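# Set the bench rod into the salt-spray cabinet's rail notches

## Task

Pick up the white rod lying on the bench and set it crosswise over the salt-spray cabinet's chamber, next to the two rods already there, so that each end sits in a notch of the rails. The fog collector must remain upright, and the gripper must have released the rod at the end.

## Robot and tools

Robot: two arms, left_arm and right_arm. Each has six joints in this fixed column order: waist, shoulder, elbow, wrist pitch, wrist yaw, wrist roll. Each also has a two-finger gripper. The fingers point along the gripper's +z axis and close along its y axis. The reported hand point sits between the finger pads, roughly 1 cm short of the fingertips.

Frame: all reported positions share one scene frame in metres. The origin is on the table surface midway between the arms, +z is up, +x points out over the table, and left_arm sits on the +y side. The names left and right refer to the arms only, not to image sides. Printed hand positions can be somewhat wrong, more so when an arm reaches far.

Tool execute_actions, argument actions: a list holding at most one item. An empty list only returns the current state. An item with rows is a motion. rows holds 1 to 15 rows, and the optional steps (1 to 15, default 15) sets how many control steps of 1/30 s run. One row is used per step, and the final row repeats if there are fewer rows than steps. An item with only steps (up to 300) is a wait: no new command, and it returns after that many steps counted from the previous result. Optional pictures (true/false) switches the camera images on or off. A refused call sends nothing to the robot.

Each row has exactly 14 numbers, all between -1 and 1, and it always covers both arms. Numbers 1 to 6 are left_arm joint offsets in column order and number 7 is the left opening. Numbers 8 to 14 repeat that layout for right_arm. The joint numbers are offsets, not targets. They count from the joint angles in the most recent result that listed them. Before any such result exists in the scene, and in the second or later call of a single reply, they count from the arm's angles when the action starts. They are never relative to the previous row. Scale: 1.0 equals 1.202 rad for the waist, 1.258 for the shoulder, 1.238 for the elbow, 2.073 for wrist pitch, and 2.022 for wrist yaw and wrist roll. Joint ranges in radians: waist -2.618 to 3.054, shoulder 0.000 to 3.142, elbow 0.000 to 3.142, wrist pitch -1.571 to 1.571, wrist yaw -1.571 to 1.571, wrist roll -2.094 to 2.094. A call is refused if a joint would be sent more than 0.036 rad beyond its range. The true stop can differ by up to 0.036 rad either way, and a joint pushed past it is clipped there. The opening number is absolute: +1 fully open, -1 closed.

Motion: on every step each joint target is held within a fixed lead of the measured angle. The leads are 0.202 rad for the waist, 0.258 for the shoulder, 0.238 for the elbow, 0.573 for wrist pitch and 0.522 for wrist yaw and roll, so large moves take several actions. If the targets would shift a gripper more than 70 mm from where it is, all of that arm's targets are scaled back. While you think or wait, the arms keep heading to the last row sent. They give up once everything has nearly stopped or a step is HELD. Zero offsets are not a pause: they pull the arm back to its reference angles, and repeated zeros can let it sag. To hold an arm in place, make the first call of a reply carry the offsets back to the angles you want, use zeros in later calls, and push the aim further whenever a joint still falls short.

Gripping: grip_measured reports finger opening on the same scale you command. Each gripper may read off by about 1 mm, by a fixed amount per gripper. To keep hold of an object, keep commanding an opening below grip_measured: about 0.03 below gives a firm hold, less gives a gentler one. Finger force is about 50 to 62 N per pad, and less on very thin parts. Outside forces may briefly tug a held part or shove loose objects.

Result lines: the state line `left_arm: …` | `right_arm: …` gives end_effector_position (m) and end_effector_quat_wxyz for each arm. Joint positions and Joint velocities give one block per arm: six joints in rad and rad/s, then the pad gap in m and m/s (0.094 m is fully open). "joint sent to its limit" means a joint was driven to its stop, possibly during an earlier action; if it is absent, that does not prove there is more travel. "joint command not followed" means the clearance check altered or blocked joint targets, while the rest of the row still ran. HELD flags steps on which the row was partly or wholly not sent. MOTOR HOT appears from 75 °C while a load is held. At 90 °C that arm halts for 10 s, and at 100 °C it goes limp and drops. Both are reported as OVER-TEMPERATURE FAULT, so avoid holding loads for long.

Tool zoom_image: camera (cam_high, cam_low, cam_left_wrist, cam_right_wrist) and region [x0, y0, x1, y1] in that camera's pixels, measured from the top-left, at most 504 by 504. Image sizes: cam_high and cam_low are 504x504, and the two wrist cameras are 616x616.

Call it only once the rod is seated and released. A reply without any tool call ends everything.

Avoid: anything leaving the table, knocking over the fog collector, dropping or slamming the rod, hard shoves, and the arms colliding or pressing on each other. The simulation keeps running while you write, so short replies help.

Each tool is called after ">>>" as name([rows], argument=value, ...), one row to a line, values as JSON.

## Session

>>> execute_actions(actions=[])

Scene clock: 0.00 s of 4800.00 s.
left_arm: end_effector_position=(+0.3457, +0.1366, +0.1694) grip_measured=+1.000 end_effector_quat_wxyz=(+0.090, +0.790, +0.603, -0.069) | right_arm: end_effector_position=(+0.5182, -0.2010, +0.2118) grip_measured=+1.000 end_effector_quat_wxyz=(+0.256, +0.254, +0.806, +0.469)
Joint positions: left_arm=[-0.305  1.985  1.954 -1.434  0.201  1.347  0.094] | right_arm=[ 0.27   1.701  1.236 -0.073 -0.575  1.063  0.094]
Joint velocities: left_arm=[ 0.002 -0.022 -0.017  0.022  0.022  0.022  0.   ] | right_arm=[-0.002 -0.017  0.002 -0.051 -0.051 -0.007  0.   ]
Motor temperatures (°C, as the motors report them): left_arm=[19 22 21 23 22 19] | right_arm=[21 22 23 24 21 21]

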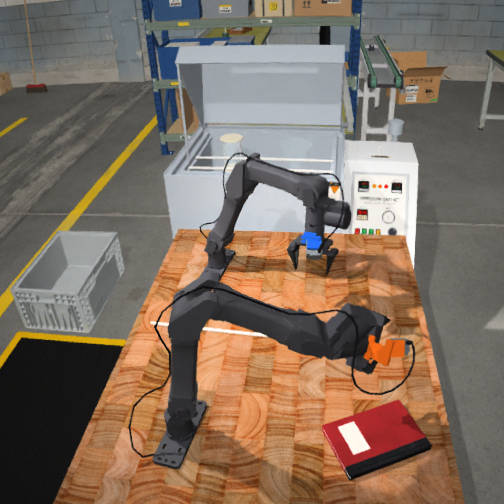

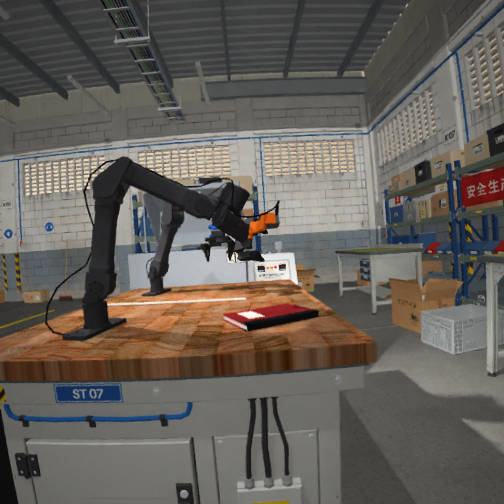

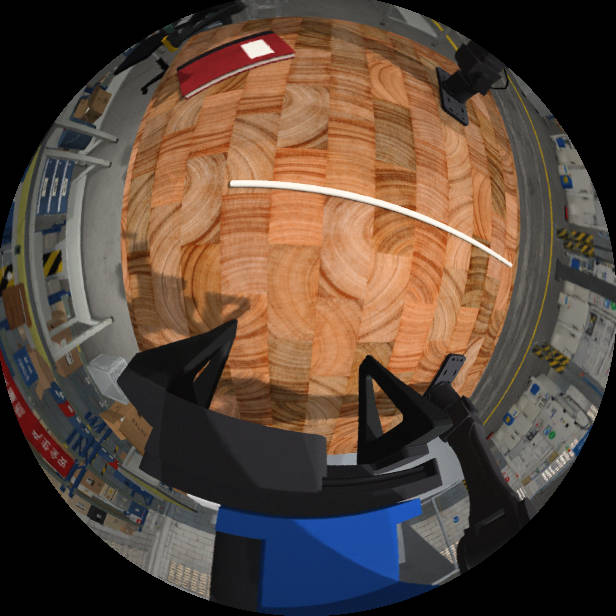

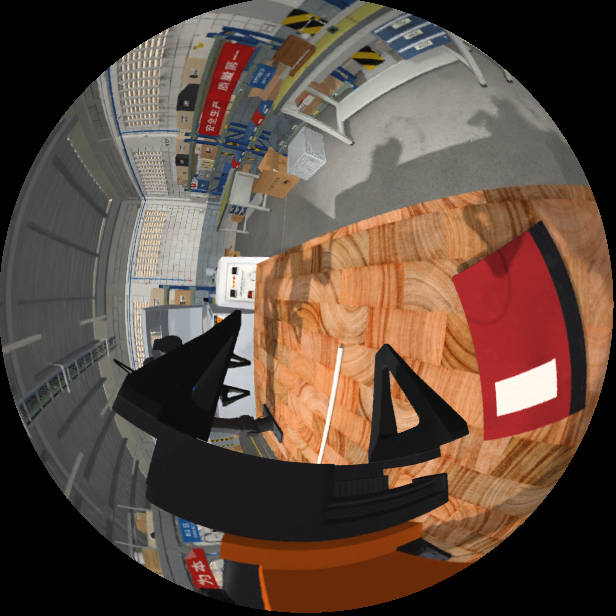

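>>> execute_actions([
  {"rows":[[0,-0.15,-0.2,0,-0.1,0.3,1,-0.7,-0.2,0,0,0,0,1]],"steps":15},
], pictures=false)

>>> execute_actions([
  {"rows":[[-0.6,0,-0.23,0.13,0,0.04,0.3,-0.1,0,0,0,0,0,1]],"steps":15},
], pictures=false)

>>> execute_actions([
  {"steps":12},
])

Scene clock: 1.57 s of 4800.00 s.
left_arm: end_effector_position=(+0.3118, +0.1938, +0.1678) grip_measured=+1.000 end_effector_quat_wxyz=(+0.021, +0.932, +0.360, +0.016) | right_arm: end_effector_position=(+0.4784, -0.5252, +0.3124) grip_measured=+1.000 end_effector_quat_wxyz=(+0.494, +0.454, +0.650, +0.358)
Joint positions: left_arm=[-0.305  1.802  1.722 -1.439  0.003  1.924  0.094] | right_arm=[-0.432  1.472  1.225 -0.064 -0.578  1.063  0.094]
Joint velocities: left_arm=[-0.002 -0.002  0.012  0.037 -0.125  0.081  0.   ] | right_arm=[-1.795 -0.012 -0.007 -0.037  0.081 -0.037  0.   ]
Motor temperatures (°C, as the motors report them): left_arm=[19 22 21 23 22 19] | right_arm=[21 23 23 24 21 21]
Steps of this call (steps 1 to 32: nothing new was sent; steps 33 to 47: all 15 steps of this action). Readings (joint positions):
33: left_arm=[-0.305 1.956 1.906 -1.401 0.174 1.427] | right_arm=[0.262 1.691 1.235 -0.075 -0.577 1.063]
34: left_arm=[-0.305 1.911 1.830 -1.387 0.137 1.527] | right_arm=[0.244 1.674 1.228 -0.083 -0.578 1.063]
36: left_arm=[-0.305 1.843 1.739 -1.424 0.082 1.680] | right_arm=[0.181 1.625 1.225 -0.091 -0.578 1.063]
40: left_arm=[-0.305 1.803 1.722 -1.441 0.030 1.839] | right_arm=[-0.001 1.522 1.225 -0.081 -0.579 1.063]
47: the state above

Scene clock: 2.07 s of 4800.00 s.
left_arm: end_effector_position=(+0.1180, +0.0279, +0.0925) grip_measured=+0.302 end_effector_quat_wxyz=(+0.015, +0.999, -0.046, +0.000) | right_arm: end_effector_position=(+0.4529, -0.5815, +0.3120) grip_measured=+1.000 end_effector_quat_wxyz=(+0.517, +0.498, +0.617, +0.321)
Joint positions: left_arm=[-1.066  1.82   1.447 -1.17   0.011  1.993  0.061] | right_arm=[-0.561  1.472  1.225 -0.064 -0.566  1.063  0.094]
Joint velocities: left_arm=[-0.037  0.012 -0.007  0.022  0.051  0.007 -0.   ] | right_arm=[-0.007 -0.022 -0.027 -0.037 -0.037 -0.007  0.   ]
Motor temperatures (°C, as the motors report them): left_arm=[19 22 21 23 22 19] | right_arm=[21 23 23 24 21 21]
Steps of this call (steps 1 to 15: all 15 steps of this action). Readings (joint positions):
1: left_arm=[-0.320 1.795 1.693 -1.403 -0.006 1.933] | right_arm=[-0.491 1.472 1.225 -0.065 -0.575 1.063]
2: left_arm=[-0.350 1.783 1.646 -1.357 -0.014 1.941] | right_arm=[-0.537 1.472 1.225 -0.064 -0.569 1.063]
4: left_arm=[-0.447 1.784 1.552 -1.296 -0.017 1.956] | right_arm=[-0.578 1.472 1.225 -0.064 -0.561 1.063]
8: left_arm=[-0.709 1.816 1.452 -1.221 -0.018 1.978] | right_arm=[-0.565 1.472 1.225 -0.064 -0.563 1.063]
15: the state above

Scene clock: 2.47 s of 4800.00 s.
left_arm: end_effector_position=(+0.1312, +0.0327, +0.0925) grip_measured=+0.302 end_effector_quat_wxyz=(+0.012, +0.999, -0.030, +0.005) | right_arm: end_effector_position=(+0.4529, -0.5815, +0.3120) grip_measured=+1.000 end_effector_quat_wxyz=(+0.517, +0.498, +0.617, +0.321)
Joint positions: left_arm=[-1.031  1.82   1.447 -1.17  -0.     1.996  0.061] | right_arm=[-0.561  1.472  1.225 -0.064 -0.566  1.063  0.094]
Joint velocities: left_arm=[-0.002 -0.007  0.007 -0.007  0.095 -0.037  0.   ] | right_arm=[-0.007  0.002  0.002  0.066 -0.007 -0.051  0.   ]
Motor temperatures (°C, as the motors report them): left_arm=[19 23 21 23 22 19] | right_arm=[21 23 23 24 21 21]
Steps of this call (steps 1 to 12: the robot went on to your last target). Readings (joint positions):
1: left_arm=[-1.063 1.820 1.447 -1.170 0.011 1.994] | right_arm=[-0.561 1.472 1.225 -0.064 -0.566 1.063]
2: left_arm=[-1.056 1.820 1.447 -1.170 0.010 1.994] | right_arm=[-0.561 1.472 1.225 -0.064 -0.566 1.063]
4: left_arm=[-1.040 1.820 1.447 -1.170 0.005 1.995] | right_arm=[-0.561 1.472 1.225 -0.064 -0.566 1.063]
8: left_arm=[-1.031 1.820 1.447 -1.170 -0.000 1.995] | right_arm=[-0.561 1.472 1.225 -0.064 -0.566 1.063]
12: the state above

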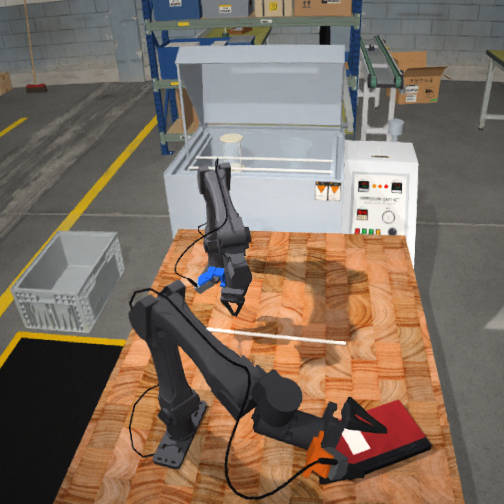

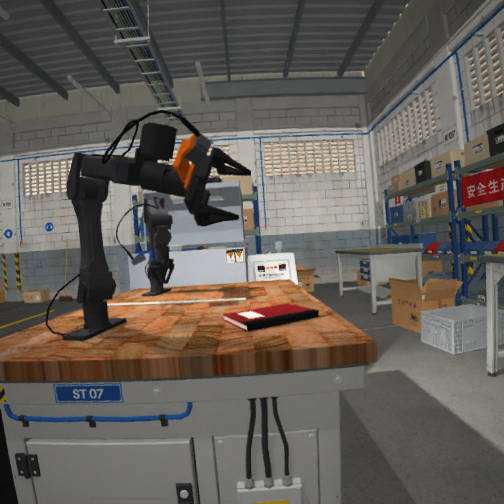

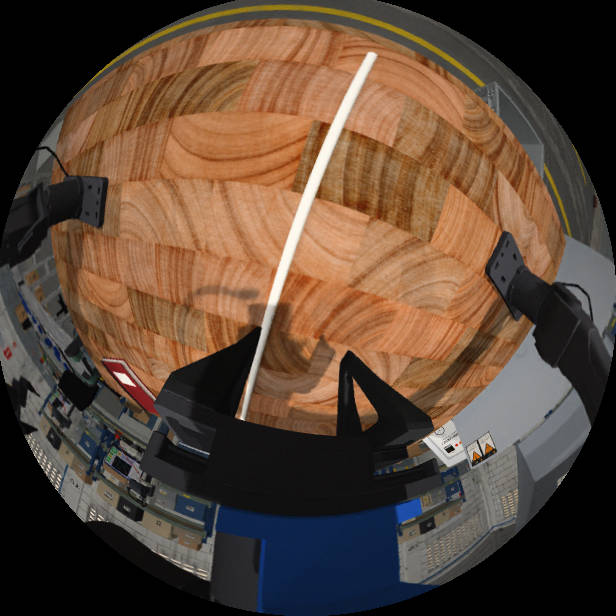

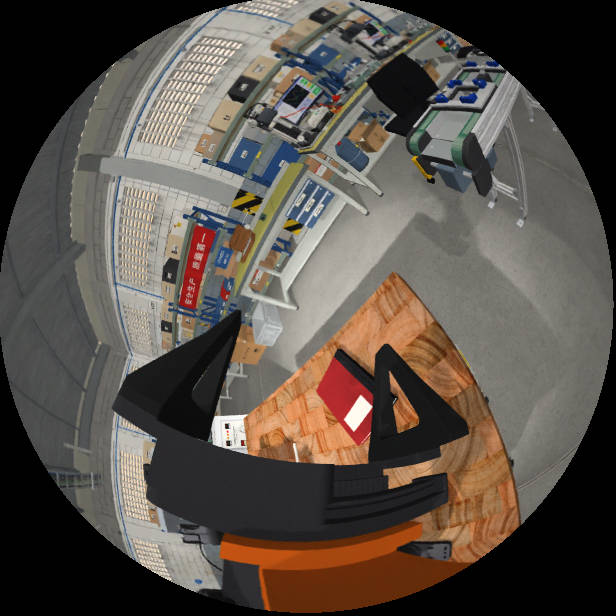

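>>> execute_actions([
  {"rows":[[0.04,0.155,0.085,0.06,0,0.045,0.3,0,0,0,0,0,0,1]],"steps":15},
])

Scene clock: 3.90 s of 4800.00 s.
left_arm: end_effector_position=(+0.1652, -0.0034, +0.0441) grip_measured=+0.302 end_effector_quat_wxyz=(+0.011, +0.999, -0.047, +0.009) | right_arm: end_effector_position=(+0.4529, -0.5815, +0.3120) grip_measured=+1.000 end_effector_quat_wxyz=(+0.517, +0.498, +0.617, +0.321)
Joint positions: left_arm=[-0.985  2.03   1.538 -1.05  -0.007  2.076  0.061] | right_arm=[-0.561  1.472  1.225 -0.064 -0.566  1.063  0.094]
Joint velocities: left_arm=[ 0.012  0.007 -0.007  0.007 -0.022  0.037  0.001] | right_arm=[-0.012 -0.007  0.002 -0.022 -0.11  -0.007  0.   ]
Motor temperatures (°C, as the motors report them): left_arm=[19 23 21 23 22 19] | right_arm=[21 23 23 25 21 21]
Steps of this call (steps 1 to 28: the robot went on to your last target; steps 29 to 43: all 15 steps of this action). Readings (joint positions):
29: left_arm=[-1.027 1.842 1.464 -1.174 0.000 2.011] | right_arm=[-0.561 1.472 1.225 -0.064 -0.566 1.063]
30: left_arm=[-1.020 1.879 1.498 -1.162 0.000 2.026] | right_arm=[-0.561 1.472 1.225 -0.064 -0.566 1.063]
32: left_arm=[-1.002 1.959 1.536 -1.100 -0.000 2.044] | right_arm=[-0.561 1.472 1.225 -0.064 -0.566 1.063]
36: left_arm=[-0.985 2.032 1.538 -1.060 -0.007 2.064] | right_arm=[-0.561 1.472 1.225 -0.064 -0.566 1.063]
43: the state above

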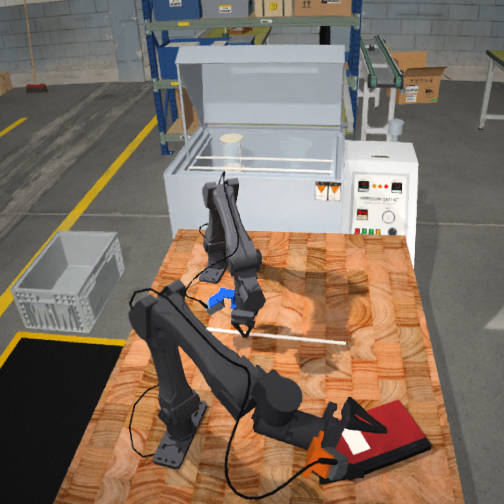

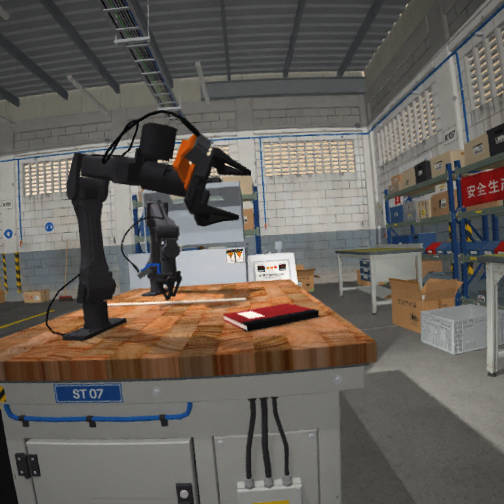

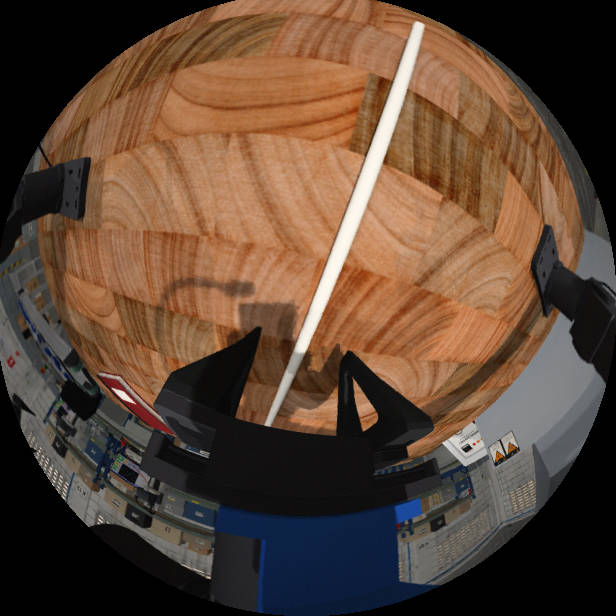

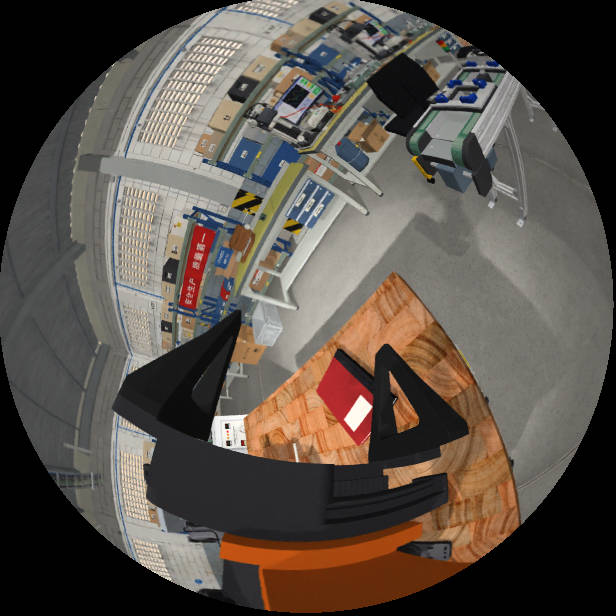

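Good. Descend with a slightly longer reach.

>>> execute_actions([
  {"rows":[[0.015,0.045,0,0.04,0,0.008,0.1,0,0,0,0,0,0,1]],"steps":13},
], pictures=false)

>>> execute_actions([
  {"rows":[[0,0,0,0,0,0,-0.3,0,0,0,0,0,0,1],[0,0,0,0,0,0,-0.4,0,0,0,0,0,0,1],[0,0,0,0,0,0,-0.5,0,0,0,0,0,0,1],[0,0,0,0,0,0,-0.6,0,0,0,0,0,0,1],[0,0,0,0,0,0,-0.7,0,0,0,0,0,0,1],[0,0,0,0,0,0,-0.78,0,0,0,0,0,0,1],[0,0,0,0,0,0,-0.86,0,0,0,0,0,0,1]],"steps":13},
])

Scene clock: 5.20 s of 4800.00 s.
left_arm: end_effector_position=(+0.1750, -0.0154, +0.0259) grip_measured=+0.102 end_effector_quat_wxyz=(+0.022, +0.999, -0.046, +0.017) | right_arm: end_effector_position=(+0.4529, -0.5815, +0.3120) grip_measured=+1.000 end_effector_quat_wxyz=(+0.517, +0.498, +0.617, +0.321)
Joint positions: left_arm=[-0.976  2.08   1.538 -0.973 -0.01   2.084  0.052] | right_arm=[-0.561  1.472  1.225 -0.064 -0.566  1.063  0.094]
Joint velocities: left_arm=[-0.002 -0.007 -0.032  0.007 -0.022 -0.095 -0.001] | right_arm=[-0.007  0.007 -0.027  0.037  0.095  0.051  0.   ]
Motor temperatures (°C, as the motors report them): left_arm=[19 23 21 23 22 19] | right_arm=[21 23 23 25 21 21]
Steps of this call (steps 1 to 15: the robot went on to your last target; steps 16 to 26: nothing new was sent; steps 27 to 39: all 13 steps of this action). Readings (joint positions):
27: left_arm=[-0.984 2.033 1.538 -1.042 -0.007 2.080] | right_arm=[-0.561 1.472 1.225 -0.064 -0.566 1.063]
28: left_arm=[-0.983 2.039 1.538 -1.027 -0.007 2.081] | right_arm=[-0.561 1.472 1.225 -0.064 -0.566 1.063]
30: left_arm=[-0.980 2.057 1.538 -1.004 -0.007 2.082] | right_arm=[-0.561 1.472 1.225 -0.064 -0.566 1.063]
34: left_arm=[-0.976 2.080 1.538 -0.983 -0.010 2.083] | right_arm=[-0.561 1.472 1.225 -0.064 -0.566 1.063]
39: the state above

Scene clock: 5.63 s of 4800.00 s.
left_arm: end_effector_position=(+0.1759, -0.0160, +0.0260) grip_measured=-0.827 end_effector_quat_wxyz=(+0.023, +0.998, -0.046, +0.019) | right_arm: end_effector_position=(+0.4529, -0.5815, +0.3120) grip_measured=+1.000 end_effector_quat_wxyz=(+0.517, +0.498, +0.617, +0.321)
Joint positions: left_arm=[-0.976  2.08   1.538 -0.97  -0.013  2.084  0.008] | right_arm=[-0.561  1.472  1.225 -0.064 -0.566  1.063  0.094]
Joint velocities: left_arm=[-0.002  0.007 -0.007 -0.007 -0.022  0.037 -0.001] | right_arm=[-0.002 -0.002  0.002 -0.051 -0.037  0.037  0.   ]
Motor temperatures (°C, as the motors report them): left_arm=[19 23 21 23 22 19] | right_arm=[21 23 23 25 21 21]
Steps of this call (steps 1 to 13: all 13 steps of this action). Readings (joint positions):
1: left_arm=[-0.976 2.080 1.538 -0.973 -0.010 2.084] | right_arm=[-0.561 1.472 1.225 -0.064 -0.566 1.063]
2: left_arm=[-0.976 2.080 1.538 -0.974 -0.011 2.084] | right_arm=[-0.561 1.472 1.225 -0.064 -0.566 1.063]
4: left_arm=[-0.976 2.080 1.538 -0.973 -0.012 2.084] | right_arm=[-0.561 1.472 1.225 -0.064 -0.566 1.063]
8: left_arm=[-0.976 2.080 1.538 -0.970 -0.013 2.084] | right_arm=[-0.561 1.472 1.225 -0.064 -0.566 1.063]
13: the state above

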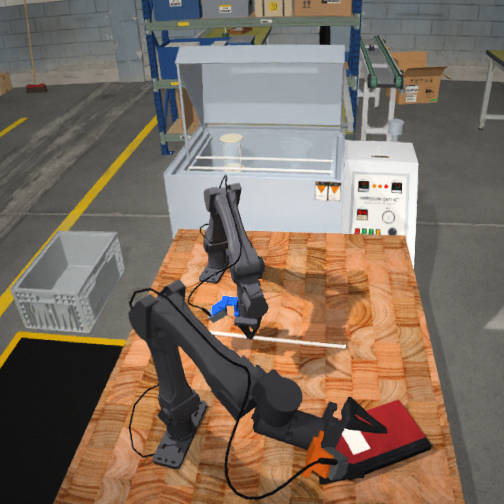

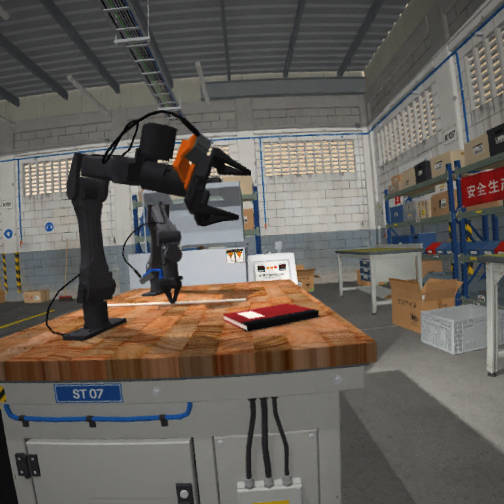

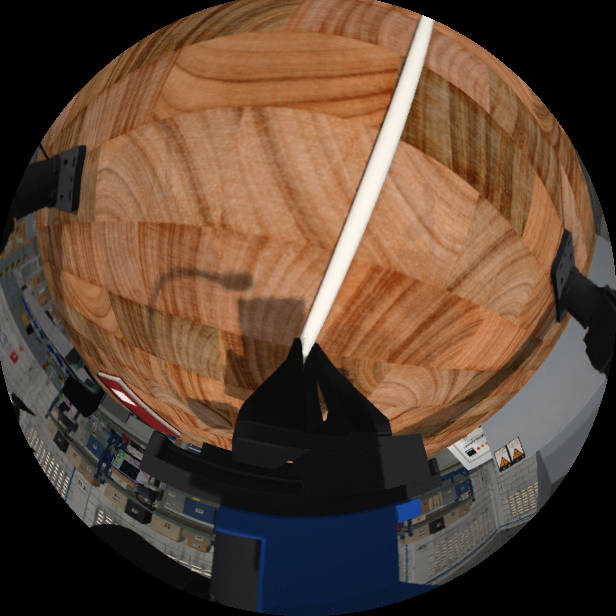

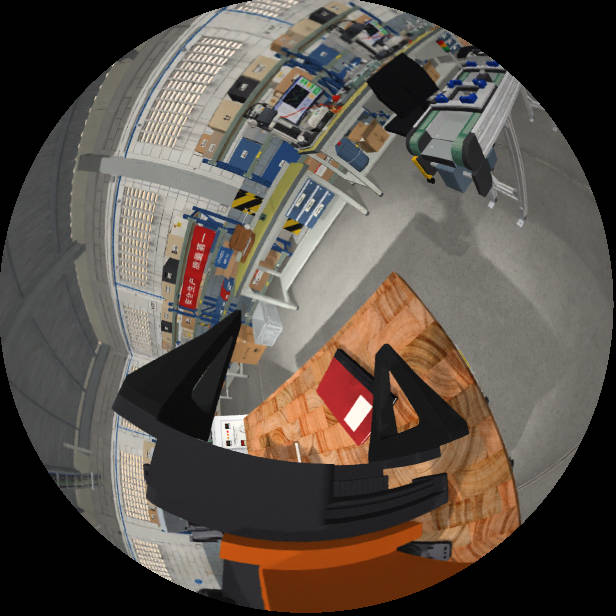

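>>> execute_actions([
  {"rows":[[0,-0.04,0,-0.02,0,0,-0.87,0,0,0,0,0,0,1],[0,-0.07,0,-0.04,0,0,-0.87,0,0,0,0,0,0,1],[0,-0.1,0,-0.06,0,0,-0.87,0,0,0,0,0,0,1],[0,-0.14,0,-0.08,0,-0.02,-0.87,0,0,0,0,0,0,1],[0,-0.18,0,-0.1,0,-0.04,-0.87,0,0,0,0,0,0,1],[0,-0.22,0,-0.13,0,-0.06,-0.87,0,0,0,0,0,0,1],[0,-0.26,0,-0.15,0,-0.08,-0.87,0,0,0,0,0,0,1],[0,-0.3,0,-0.17,0,-0.1,-0.87,0,0,0,0,0,0,1]],"steps":15},
], pictures=false)

>>> execute_actions([
  {"rows":[[0.1,-0.05,0.03,0,0,-0.04,-0.87,0,0,0,0,0,0,1],[0.12,-0.08,0.05,0,0,-0.06,-0.87,0,0,0,0,0,0,1],[0.15,-0.11,0.07,0,0,-0.08,-0.87,0,0,0,0,0,0,1],[0.18,-0.14,0.09,0,0,-0.1,-0.87,0,0,0,0,0,0,1],[0.21,-0.17,0.11,-0.01,0,-0.13,-0.87,0,0,0,0,0,0,1],[0.3,-0.21,0.15,-0.02,0,-0.16,-0.87,0,0,0,0,0,0,1]],"steps":15},
])

Scene clock: 7.33 s of 4800.00 s.
left_arm: end_effector_position=(+0.1493, +0.0457, +0.1612) grip_measured=-0.827 end_effector_quat_wxyz=(+0.069, +0.996, +0.038, +0.038) | right_arm: end_effector_position=(+0.4529, -0.5815, +0.3120) grip_measured=+1.000 end_effector_quat_wxyz=(+0.517, +0.498, +0.617, +0.321)
Joint positions: left_arm=[-0.976  1.674  1.535 -1.275 -0.018  1.916  0.008] | right_arm=[-0.561  1.472  1.225 -0.064 -0.566  1.063  0.094]
Joint velocities: left_arm=[-0.007  0.183  0.012 -0.3    0.022 -0.212 -0.002] | right_arm=[ 0.002 -0.017 -0.007  0.007 -0.037 -0.007  0.   ]
Motor temperatures (°C, as the motors report them): left_arm=[19 24 21 23 22 19] | right_arm=[21 23 23 25 21 21]
Steps of this call (steps 1 to 15: the robot went on to your last target; steps 16 to 36: nothing new was sent; steps 37 to 51: all 15 steps of this action). Readings (joint positions):
37: left_arm=[-0.976 2.078 1.538 -0.971 -0.013 2.084] | right_arm=[-0.561 1.472 1.225 -0.064 -0.566 1.063]
38: left_arm=[-0.976 2.071 1.538 -0.979 -0.014 2.084] | right_arm=[-0.561 1.472 1.225 -0.064 -0.566 1.063]
40: left_arm=[-0.976 2.032 1.537 -1.015 -0.016 2.078] | right_arm=[-0.561 1.472 1.225 -0.064 -0.566 1.063]
44: left_arm=[-0.976 1.851 1.535 -1.126 -0.018 2.009] | right_arm=[-0.561 1.472 1.225 -0.064 -0.566 1.063]
51: the state above

Scene clock: 7.83 s of 4800.00 s.
left_arm: end_effector_position=(+0.2456, +0.1248, +0.3101) grip_measured=-0.828 end_effector_quat_wxyz=(+0.267, +0.890, +0.343, +0.139) | right_arm: end_effector_position=(+0.4529, -0.5815, +0.3120) grip_measured=+1.000 end_effector_quat_wxyz=(+0.517, +0.498, +0.617, +0.321)
Joint positions: left_arm=[-0.609  1.391  1.717 -1.285 -0.035  1.633  0.008] | right_arm=[-0.561  1.472  1.225 -0.064 -0.566  1.063  0.094]
Joint velocities: left_arm=[-0.002  0.012  0.007 -0.168 -0.007 -0.168  0.   ] | right_arm=[ 0.002  0.012 -0.007 -0.007 -0.066 -0.007  0.   ]
Motor temperatures (°C, as the motors report them): left_arm=[19 24 21 23 22 19] | right_arm=[21 23 23 25 21 21]
Steps of this call (steps 1 to 15: all 15 steps of this action). Readings (joint positions):
1: left_arm=[-0.964 1.674 1.535 -1.277 -0.012 1.905] | right_arm=[-0.561 1.472 1.225 -0.064 -0.566 1.063]
2: left_arm=[-0.938 1.669 1.535 -1.276 -0.008 1.888] | right_arm=[-0.561 1.472 1.225 -0.064 -0.566 1.063]
4: left_arm=[-0.860 1.635 1.548 -1.276 -0.010 1.846] | right_arm=[-0.561 1.472 1.225 -0.064 -0.566 1.063]
8: left_arm=[-0.701 1.527 1.625 -1.276 -0.020 1.749] | right_arm=[-0.561 1.472 1.225 -0.064 -0.566 1.063]
15: the state above

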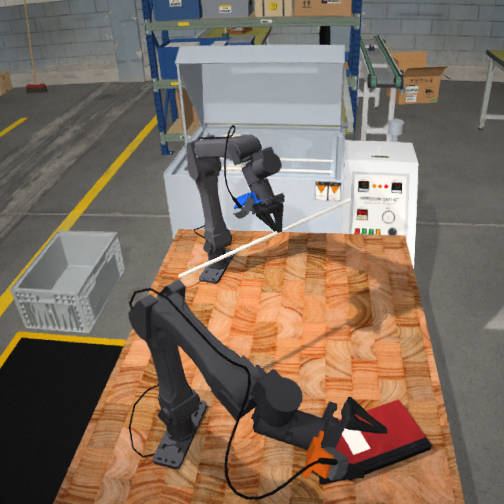

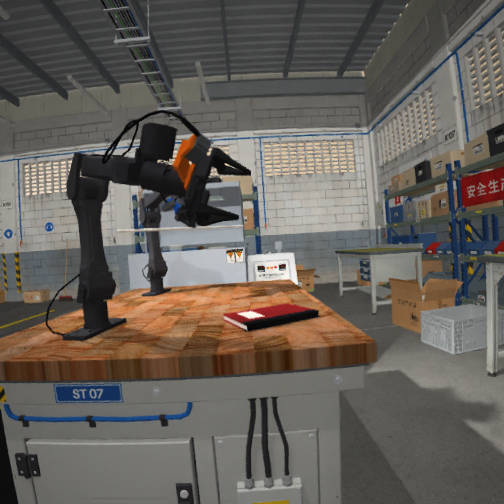

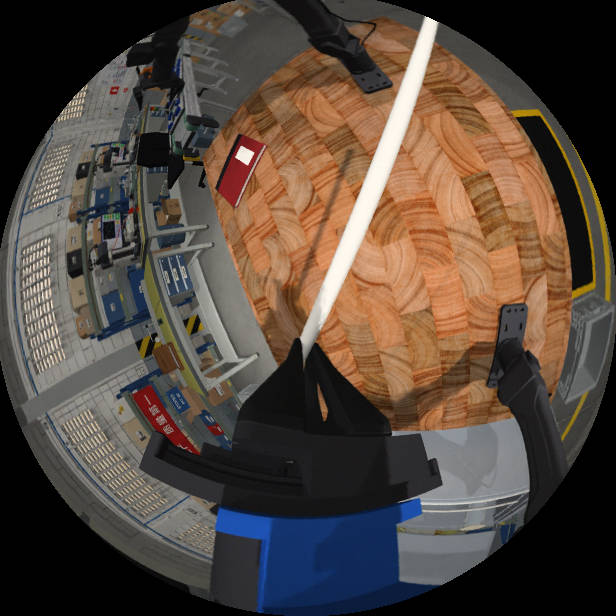

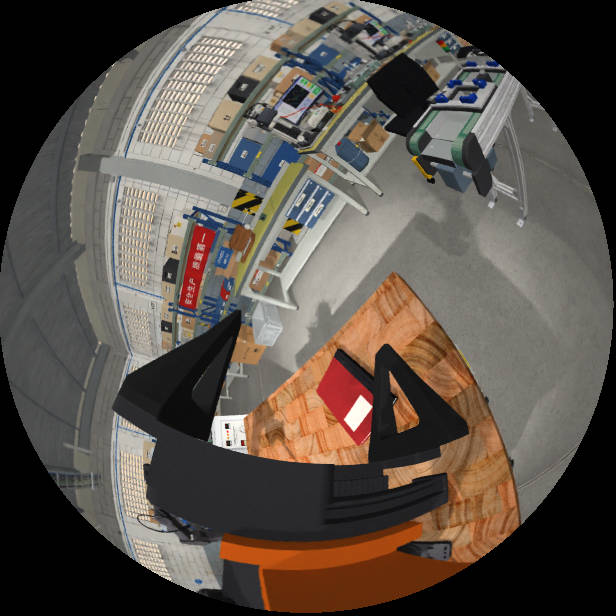

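>>> execute_actions([
  {"rows":[[0.6,0,0,-0.07,0,-0.14,-0.87,0,0,0,0,0,0,1]],"steps":13},
], pictures=false)

>>> execute_actions([
  {"rows":[[0.65,0,0,0,0,0,-0.87,0,0,0,0,0,0,1]],"steps":13},
], pictures=false)

>>> execute_actions([
  {"rows":[[0.48,0,0,0,-0.03,0,-0.87,0,0,0,0,0,0,1]],"steps":15},
])

Scene clock: 11.97 s of 4800.00 s.
left_arm: end_effector_position=(+0.3135, +0.3481, +0.2914) grip_measured=-0.828 end_effector_quat_wxyz=(+0.169, +0.628, +0.740, +0.171) | right_arm: end_effector_position=(+0.4529, -0.5815, +0.3120) grip_measured=+1.000 end_effector_quat_wxyz=(+0.517, +0.498, +0.617, +0.321)
Joint positions: left_arm=[ 0.123  1.404  1.717 -1.404 -0.065  1.372  0.008] | right_arm=[-0.561  1.472  1.225 -0.064 -0.566  1.063  0.094]
Joint velocities: left_arm=[ 0.002 -0.007  0.017 -0.125 -0.037 -0.154  0.001] | right_arm=[-0.012  0.002 -0.012  0.066  0.022  0.051  0.   ]
Motor temperatures (°C, as the motors report them): left_arm=[19 24 22 23 22 19] | right_arm=[21 23 23 26 21 21]
Steps of this call (steps 1 to 30: the robot went on to your last target; steps 31 to 90: nothing new was sent; then 0.70 s passed at rest; steps 91 to 103: all 13 steps of this action). Readings (joint positions):
91: left_arm=[-0.583 1.404 1.717 -1.318 -0.013 1.570] | right_arm=[-0.561 1.472 1.225 -0.064 -0.566 1.063]
92: left_arm=[-0.528 1.404 1.717 -1.336 -0.005 1.533] | right_arm=[-0.561 1.472 1.225 -0.064 -0.566 1.063]
94: left_arm=[-0.383 1.404 1.717 -1.363 -0.010 1.469] | right_arm=[-0.561 1.472 1.225 -0.064 -0.566 1.063]
98: left_arm=[-0.080 1.404 1.717 -1.386 -0.030 1.405] | right_arm=[-0.561 1.472 1.225 -0.064 -0.566 1.063]
103: the state above

Scene clock: 12.40 s of 4800.00 s.
left_arm: end_effector_position=(+0.2430, +0.5468, +0.2728) grip_measured=-0.828 end_effector_quat_wxyz=(+0.109, +0.327, +0.923, +0.172) | right_arm: end_effector_position=(+0.4529, -0.5815, +0.3120) grip_measured=+1.000 end_effector_quat_wxyz=(+0.517, +0.498, +0.617, +0.321)
Joint positions: left_arm=[ 0.873  1.439  1.697 -1.42   0.013  1.376  0.008] | right_arm=[-0.561  1.472  1.225 -0.064 -0.566  1.063  0.094]
Joint velocities: left_arm=[ 0.491 -0.002 -0.007 -0.315 -0.066 -0.037 -0.001] | right_arm=[-0.007  0.002 -0.002  0.007 -0.037 -0.051  0.   ]
Motor temperatures (°C, as the motors report them): left_arm=[19 24 22 23 22 19] | right_arm=[21 23 23 26 21 21]
Steps of this call (steps 1 to 13: all 13 steps of this action). Readings (joint positions):
1: left_arm=[0.149 1.404 1.717 -1.406 -0.048 1.373] | right_arm=[-0.561 1.472 1.225 -0.064 -0.566 1.063]
2: left_arm=[0.205 1.404 1.717 -1.406 -0.039 1.376] | right_arm=[-0.561 1.472 1.225 -0.064 -0.566 1.063]
4: left_arm=[0.347 1.405 1.717 -1.401 -0.034 1.376] | right_arm=[-0.561 1.472 1.225 -0.064 -0.566 1.063]
8: left_arm=[0.617 1.425 1.711 -1.400 -0.005 1.376] | right_arm=[-0.561 1.472 1.225 -0.064 -0.566 1.063]
13: the state above

Scene clock: 12.90 s of 4800.00 s.
left_arm: end_effector_position=(+0.0827, +0.6491, +0.2730) grip_measured=-0.828 end_effector_quat_wxyz=(+0.018, +0.039, +0.978, +0.206) | right_arm: end_effector_position=(+0.4529, -0.5815, +0.3120) grip_measured=+1.000 end_effector_quat_wxyz=(+0.517, +0.498, +0.617, +0.321)
Joint positions: left_arm=[ 1.46   1.439  1.695 -1.414 -0.063  1.379  0.008] | right_arm=[-0.561  1.472  1.225 -0.064 -0.566  1.063  0.094]
Joint velocities: left_arm=[ 0.012 -0.007 -0.007 -0.066  0.125 -0.007  0.001] | right_arm=[-0.017 -0.007 -0.017 -0.037  0.037  0.007  0.   ]
Motor temperatures (°C, as the motors report them): left_arm=[19 24 22 23 22 19] | right_arm=[21 23 23 26 21 21]
Steps of this call (steps 1 to 15: all 15 steps of this action). Readings (joint positions):
1: left_arm=[0.906 1.439 1.695 -1.429 0.029 1.378] | right_arm=[-0.561 1.472 1.225 -0.064 -0.566 1.063]
2: left_arm=[0.959 1.439 1.695 -1.433 0.026 1.380] | right_arm=[-0.561 1.472 1.225 -0.064 -0.566 1.063]
4: left_arm=[1.102 1.439 1.695 -1.424 0.010 1.380] | right_arm=[-0.561 1.472 1.225 -0.064 -0.566 1.063]
8: left_arm=[1.391 1.439 1.695 -1.413 -0.040 1.380] | right_arm=[-0.561 1.472 1.225 -0.064 -0.566 1.063]
15: the state above

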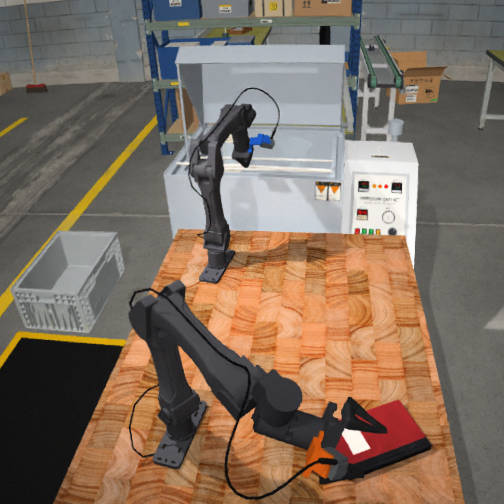

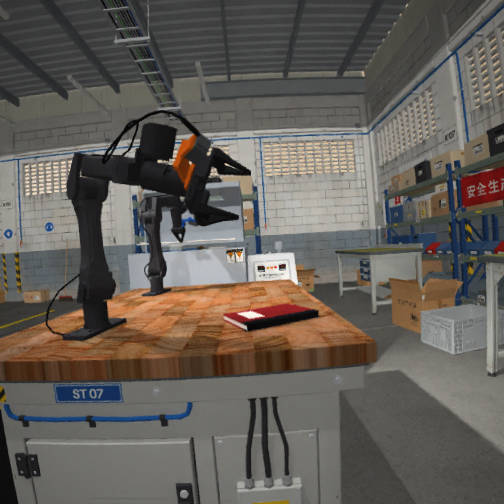

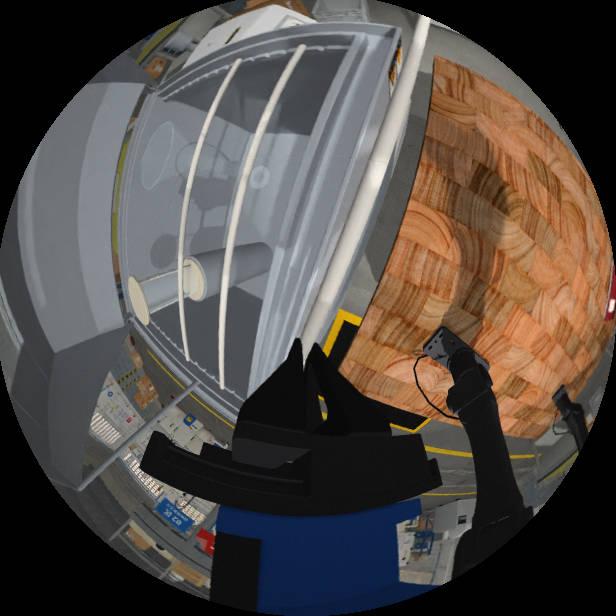

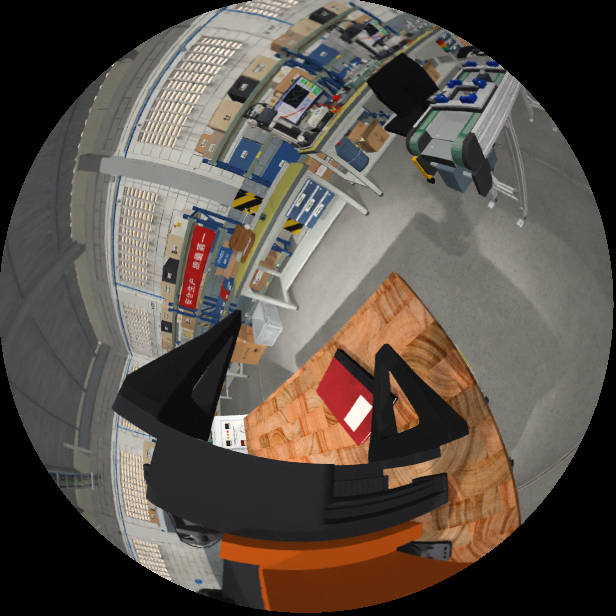

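>>> execute_actions([
  {"rows":[[-0.02,0.03,0.02,0.05,-0.03,-0.028,-0.87,0,0,0,0,0,0,1],[-0.02,0.05,0.03,0.08,-0.03,-0.028,-0.87,0,0,0,0,0,0,1],[-0.02,0.07,0.04,0.11,-0.03,-0.028,-0.87,0,0,0,0,0,0,1],[-0.02,0.09,0.045,0.13,-0.03,-0.028,-0.87,0,0,0,0,0,0,1],[-0.02,0.11,0.045,0.15,-0.03,-0.028,-0.87,0,0,0,0,0,0,1],[-0.02,0.13,0.045,0.15,-0.03,-0.028,-0.87,0,0,0,0,0,0,1],[-0.02,0.15,0.045,0.15,-0.03,-0.028,-0.87,0,0,0,0,0,0,1],[-0.02,0.18,0.045,0.15,-0.03,-0.028,-0.87,0,0,0,0,0,0,1]],"steps":15},
], pictures=false)

>>> execute_actions([
  {"steps":10},
])

>>> zoom_image(camera="cam_high", region=[160,120,360,200])

Scene clock: 14.73 s of 4800.00 s.
left_arm: end_effector_position=(+0.1092, +0.7491, +0.2328) grip_measured=-0.828 end_effector_quat_wxyz=(+0.011, +0.017, +0.969, +0.247) | right_arm: end_effector_position=(+0.4529, -0.5815, +0.3120) grip_measured=+1.000 end_effector_quat_wxyz=(+0.517, +0.498, +0.617, +0.321)
Joint positions: left_arm=[ 1.445  1.69   1.734 -1.125 -0.113  1.334  0.008] | right_arm=[-0.561  1.472  1.225 -0.064 -0.566  1.063  0.094]
Joint velocities: left_arm=[ 0.012 -0.095 -0.012  0.095  0.022 -0.022 -0.   ] | right_arm=[-0.002 -0.002 -0.007 -0.007 -0.007 -0.095  0.   ]
Motor temperatures (°C, as the motors report them): left_arm=[19 24 22 23 22 19] | right_arm=[21 24 24 26 21 21]
Steps of this call (steps 1 to 15: the robot went on to your last target; steps 16 to 40: nothing new was sent; steps 41 to 55: all 15 steps of this action). Readings (joint positions):
41: left_arm=[1.457 1.442 1.695 -1.408 -0.068 1.373] | right_arm=[-0.561 1.472 1.225 -0.064 -0.566 1.063]
42: left_arm=[1.453 1.448 1.696 -1.390 -0.080 1.365] | right_arm=[-0.561 1.472 1.225 -0.064 -0.566 1.063]
44: left_arm=[1.447 1.480 1.713 -1.330 -0.093 1.355] | right_arm=[-0.561 1.472 1.225 -0.064 -0.566 1.063]
48: left_arm=[1.445 1.589 1.733 -1.191 -0.112 1.342] | right_arm=[-0.561 1.472 1.225 -0.064 -0.566 1.063]
55: the state above

Scene clock: 15.07 s of 4800.00 s.
left_arm: end_effector_position=(+0.1098, +0.7509, +0.2364) grip_measured=-0.828 end_effector_quat_wxyz=(+0.014, +0.016, +0.967, +0.256) | right_arm: end_effector_position=(+0.4529, -0.5815, +0.3120) grip_measured=+1.000 end_effector_quat_wxyz=(+0.517, +0.498, +0.617, +0.321)
Joint positions: left_arm=[ 1.445  1.685  1.734 -1.113 -0.113  1.332  0.008] | right_arm=[-0.561  1.472  1.225 -0.064 -0.566  1.063  0.094]
Joint velocities: left_arm=[ 0.002 -0.002 -0.017  0.007 -0.022 -0.037  0.   ] | right_arm=[-0.007  0.007 -0.012  0.037 -0.007 -0.037  0.   ]
Motor temperatures (°C, as the motors report them): left_arm=[19 24 22 23 22 19] | right_arm=[21 24 24 26 21 21]
Steps of this call (steps 1 to 10: the robot went on to your last target). Readings (joint positions):
1: left_arm=[1.445 1.688 1.734 -1.121 -0.113 1.333] | right_arm=[-0.561 1.472 1.225 -0.064 -0.566 1.063]
2: left_arm=[1.445 1.686 1.734 -1.119 -0.113 1.333] | right_arm=[-0.561 1.472 1.225 -0.064 -0.566 1.063]
4: left_arm=[1.445 1.685 1.734 -1.116 -0.113 1.333] | right_arm=[-0.561 1.472 1.225 -0.064 -0.566 1.063]
8: left_arm=[1.445 1.685 1.734 -1.114 -0.113 1.332] | right_arm=[-0.561 1.472 1.225 -0.064 -0.566 1.063]
10: the state above

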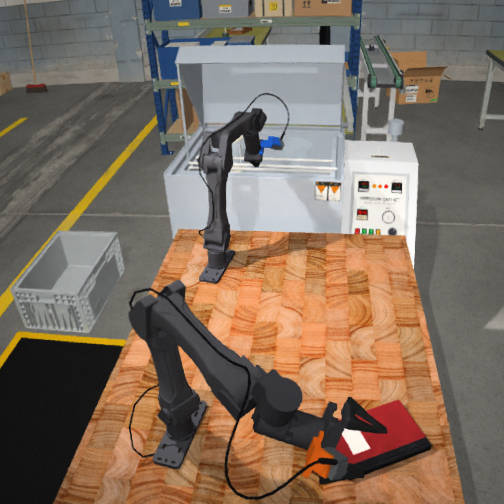

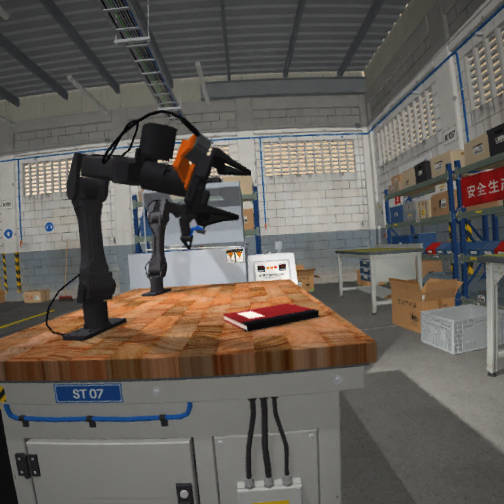

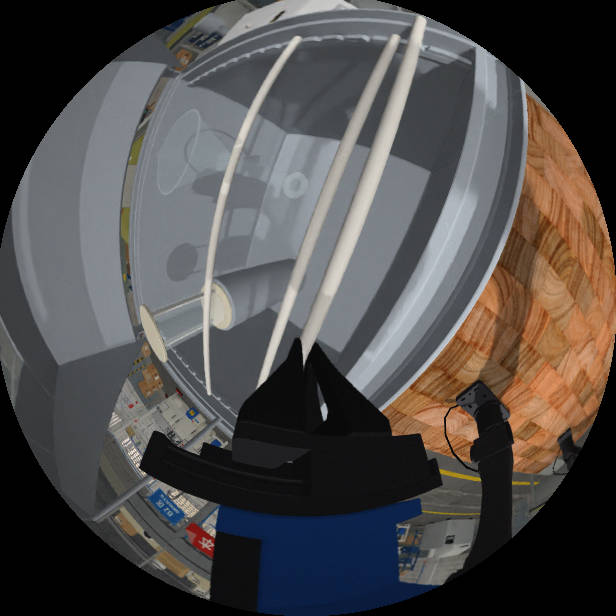

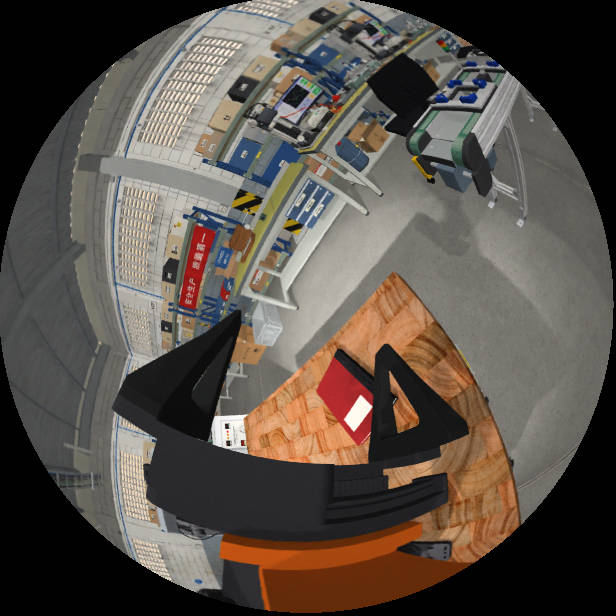

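Region (160, 120, 360, 200) of cam_high's 504x504 image, scaled by 2.520, with more detail than that image has; it fills the top 202 rows of this view, and the rest is white.

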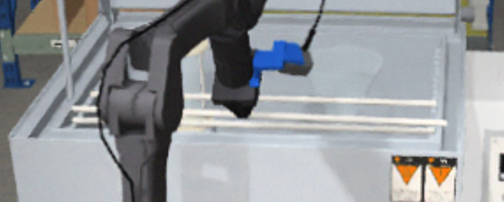

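>>> execute_actions([
  {"rows":[[0.03,0.0,-0.05,0.03,0.008,0,-0.87,0,0,0,0,0,0,1]],"steps":15},
])

>>> zoom_image(camera="cam_high", region=[160,120,360,200])

>>> zoom_image(camera="cam_left_wrist", region=[300,0,500,120])

Scene clock: 16.43 s of 4800.00 s.
left_arm: end_effector_position=(+0.1029, +0.7568, +0.2252) grip_measured=-0.828 end_effector_quat_wxyz=(+0.020, +0.005, +0.966, +0.256) | right_arm: end_effector_position=(+0.4529, -0.5815, +0.3120) grip_measured=+1.000 end_effector_quat_wxyz=(+0.517, +0.498, +0.617, +0.321)
Joint positions: left_arm=[ 1.474  1.684  1.685 -1.06  -0.093  1.332  0.008] | right_arm=[-0.561  1.472  1.225 -0.064 -0.566  1.063  0.094]
Joint velocities: left_arm=[-0.007  0.012 -0.012 -0.007 -0.037 -0.037 -0.   ] | right_arm=[ 0.012 -0.007 -0.002  0.007 -0.022  0.051  0.   ]
Motor temperatures (°C, as the motors report them): left_arm=[19 24 22 23 22 19] | right_arm=[21 24 24 26 21 21]
Steps of this call (steps 1 to 26: the robot went on to your last target; steps 27 to 41: all 15 steps of this action). Readings (joint positions):
27: left_arm=[1.448 1.684 1.726 -1.103 -0.109 1.332] | right_arm=[-0.561 1.472 1.225 -0.064 -0.566 1.063]
28: left_arm=[1.453 1.684 1.716 -1.091 -0.104 1.332] | right_arm=[-0.561 1.472 1.225 -0.064 -0.566 1.063]
30: left_arm=[1.465 1.684 1.696 -1.076 -0.099 1.332] | right_arm=[-0.561 1.472 1.225 -0.064 -0.566 1.063]
34: left_arm=[1.474 1.684 1.685 -1.070 -0.095 1.332] | right_arm=[-0.561 1.472 1.225 -0.064 -0.566 1.063]
41: the state above

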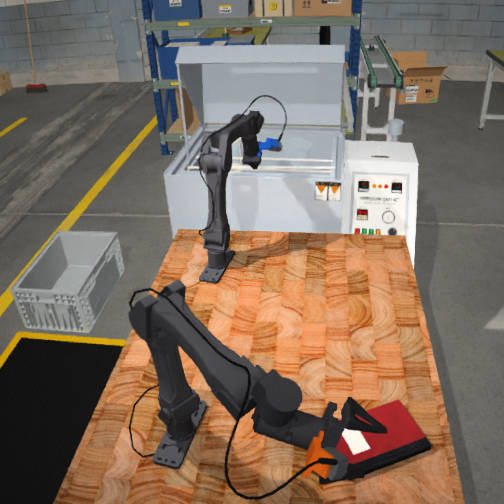

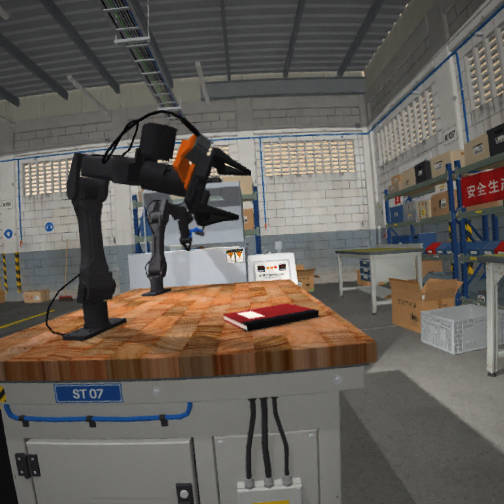

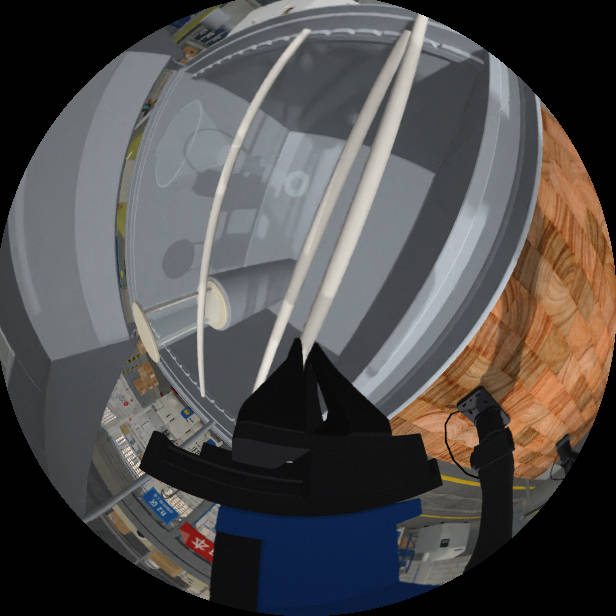

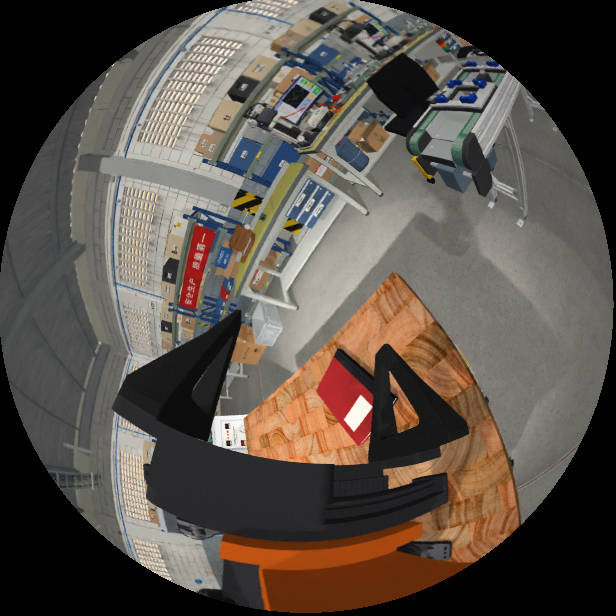

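Region (160, 120, 360, 200) of cam_high's 504x504 image, scaled by 2.520, with more detail than that image has; it fills the top 202 rows of this view, and the rest is white.

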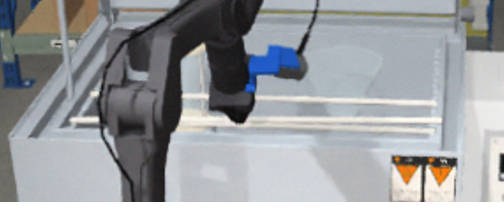

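Region (300, 0, 500, 120) of cam_left_wrist's 616x616 image, scaled by 2.520, with more detail than that image has; it fills the top 302 rows of this view, and the rest is white.

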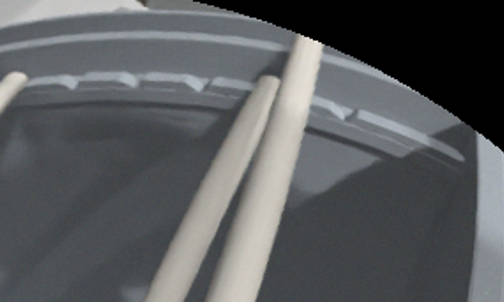

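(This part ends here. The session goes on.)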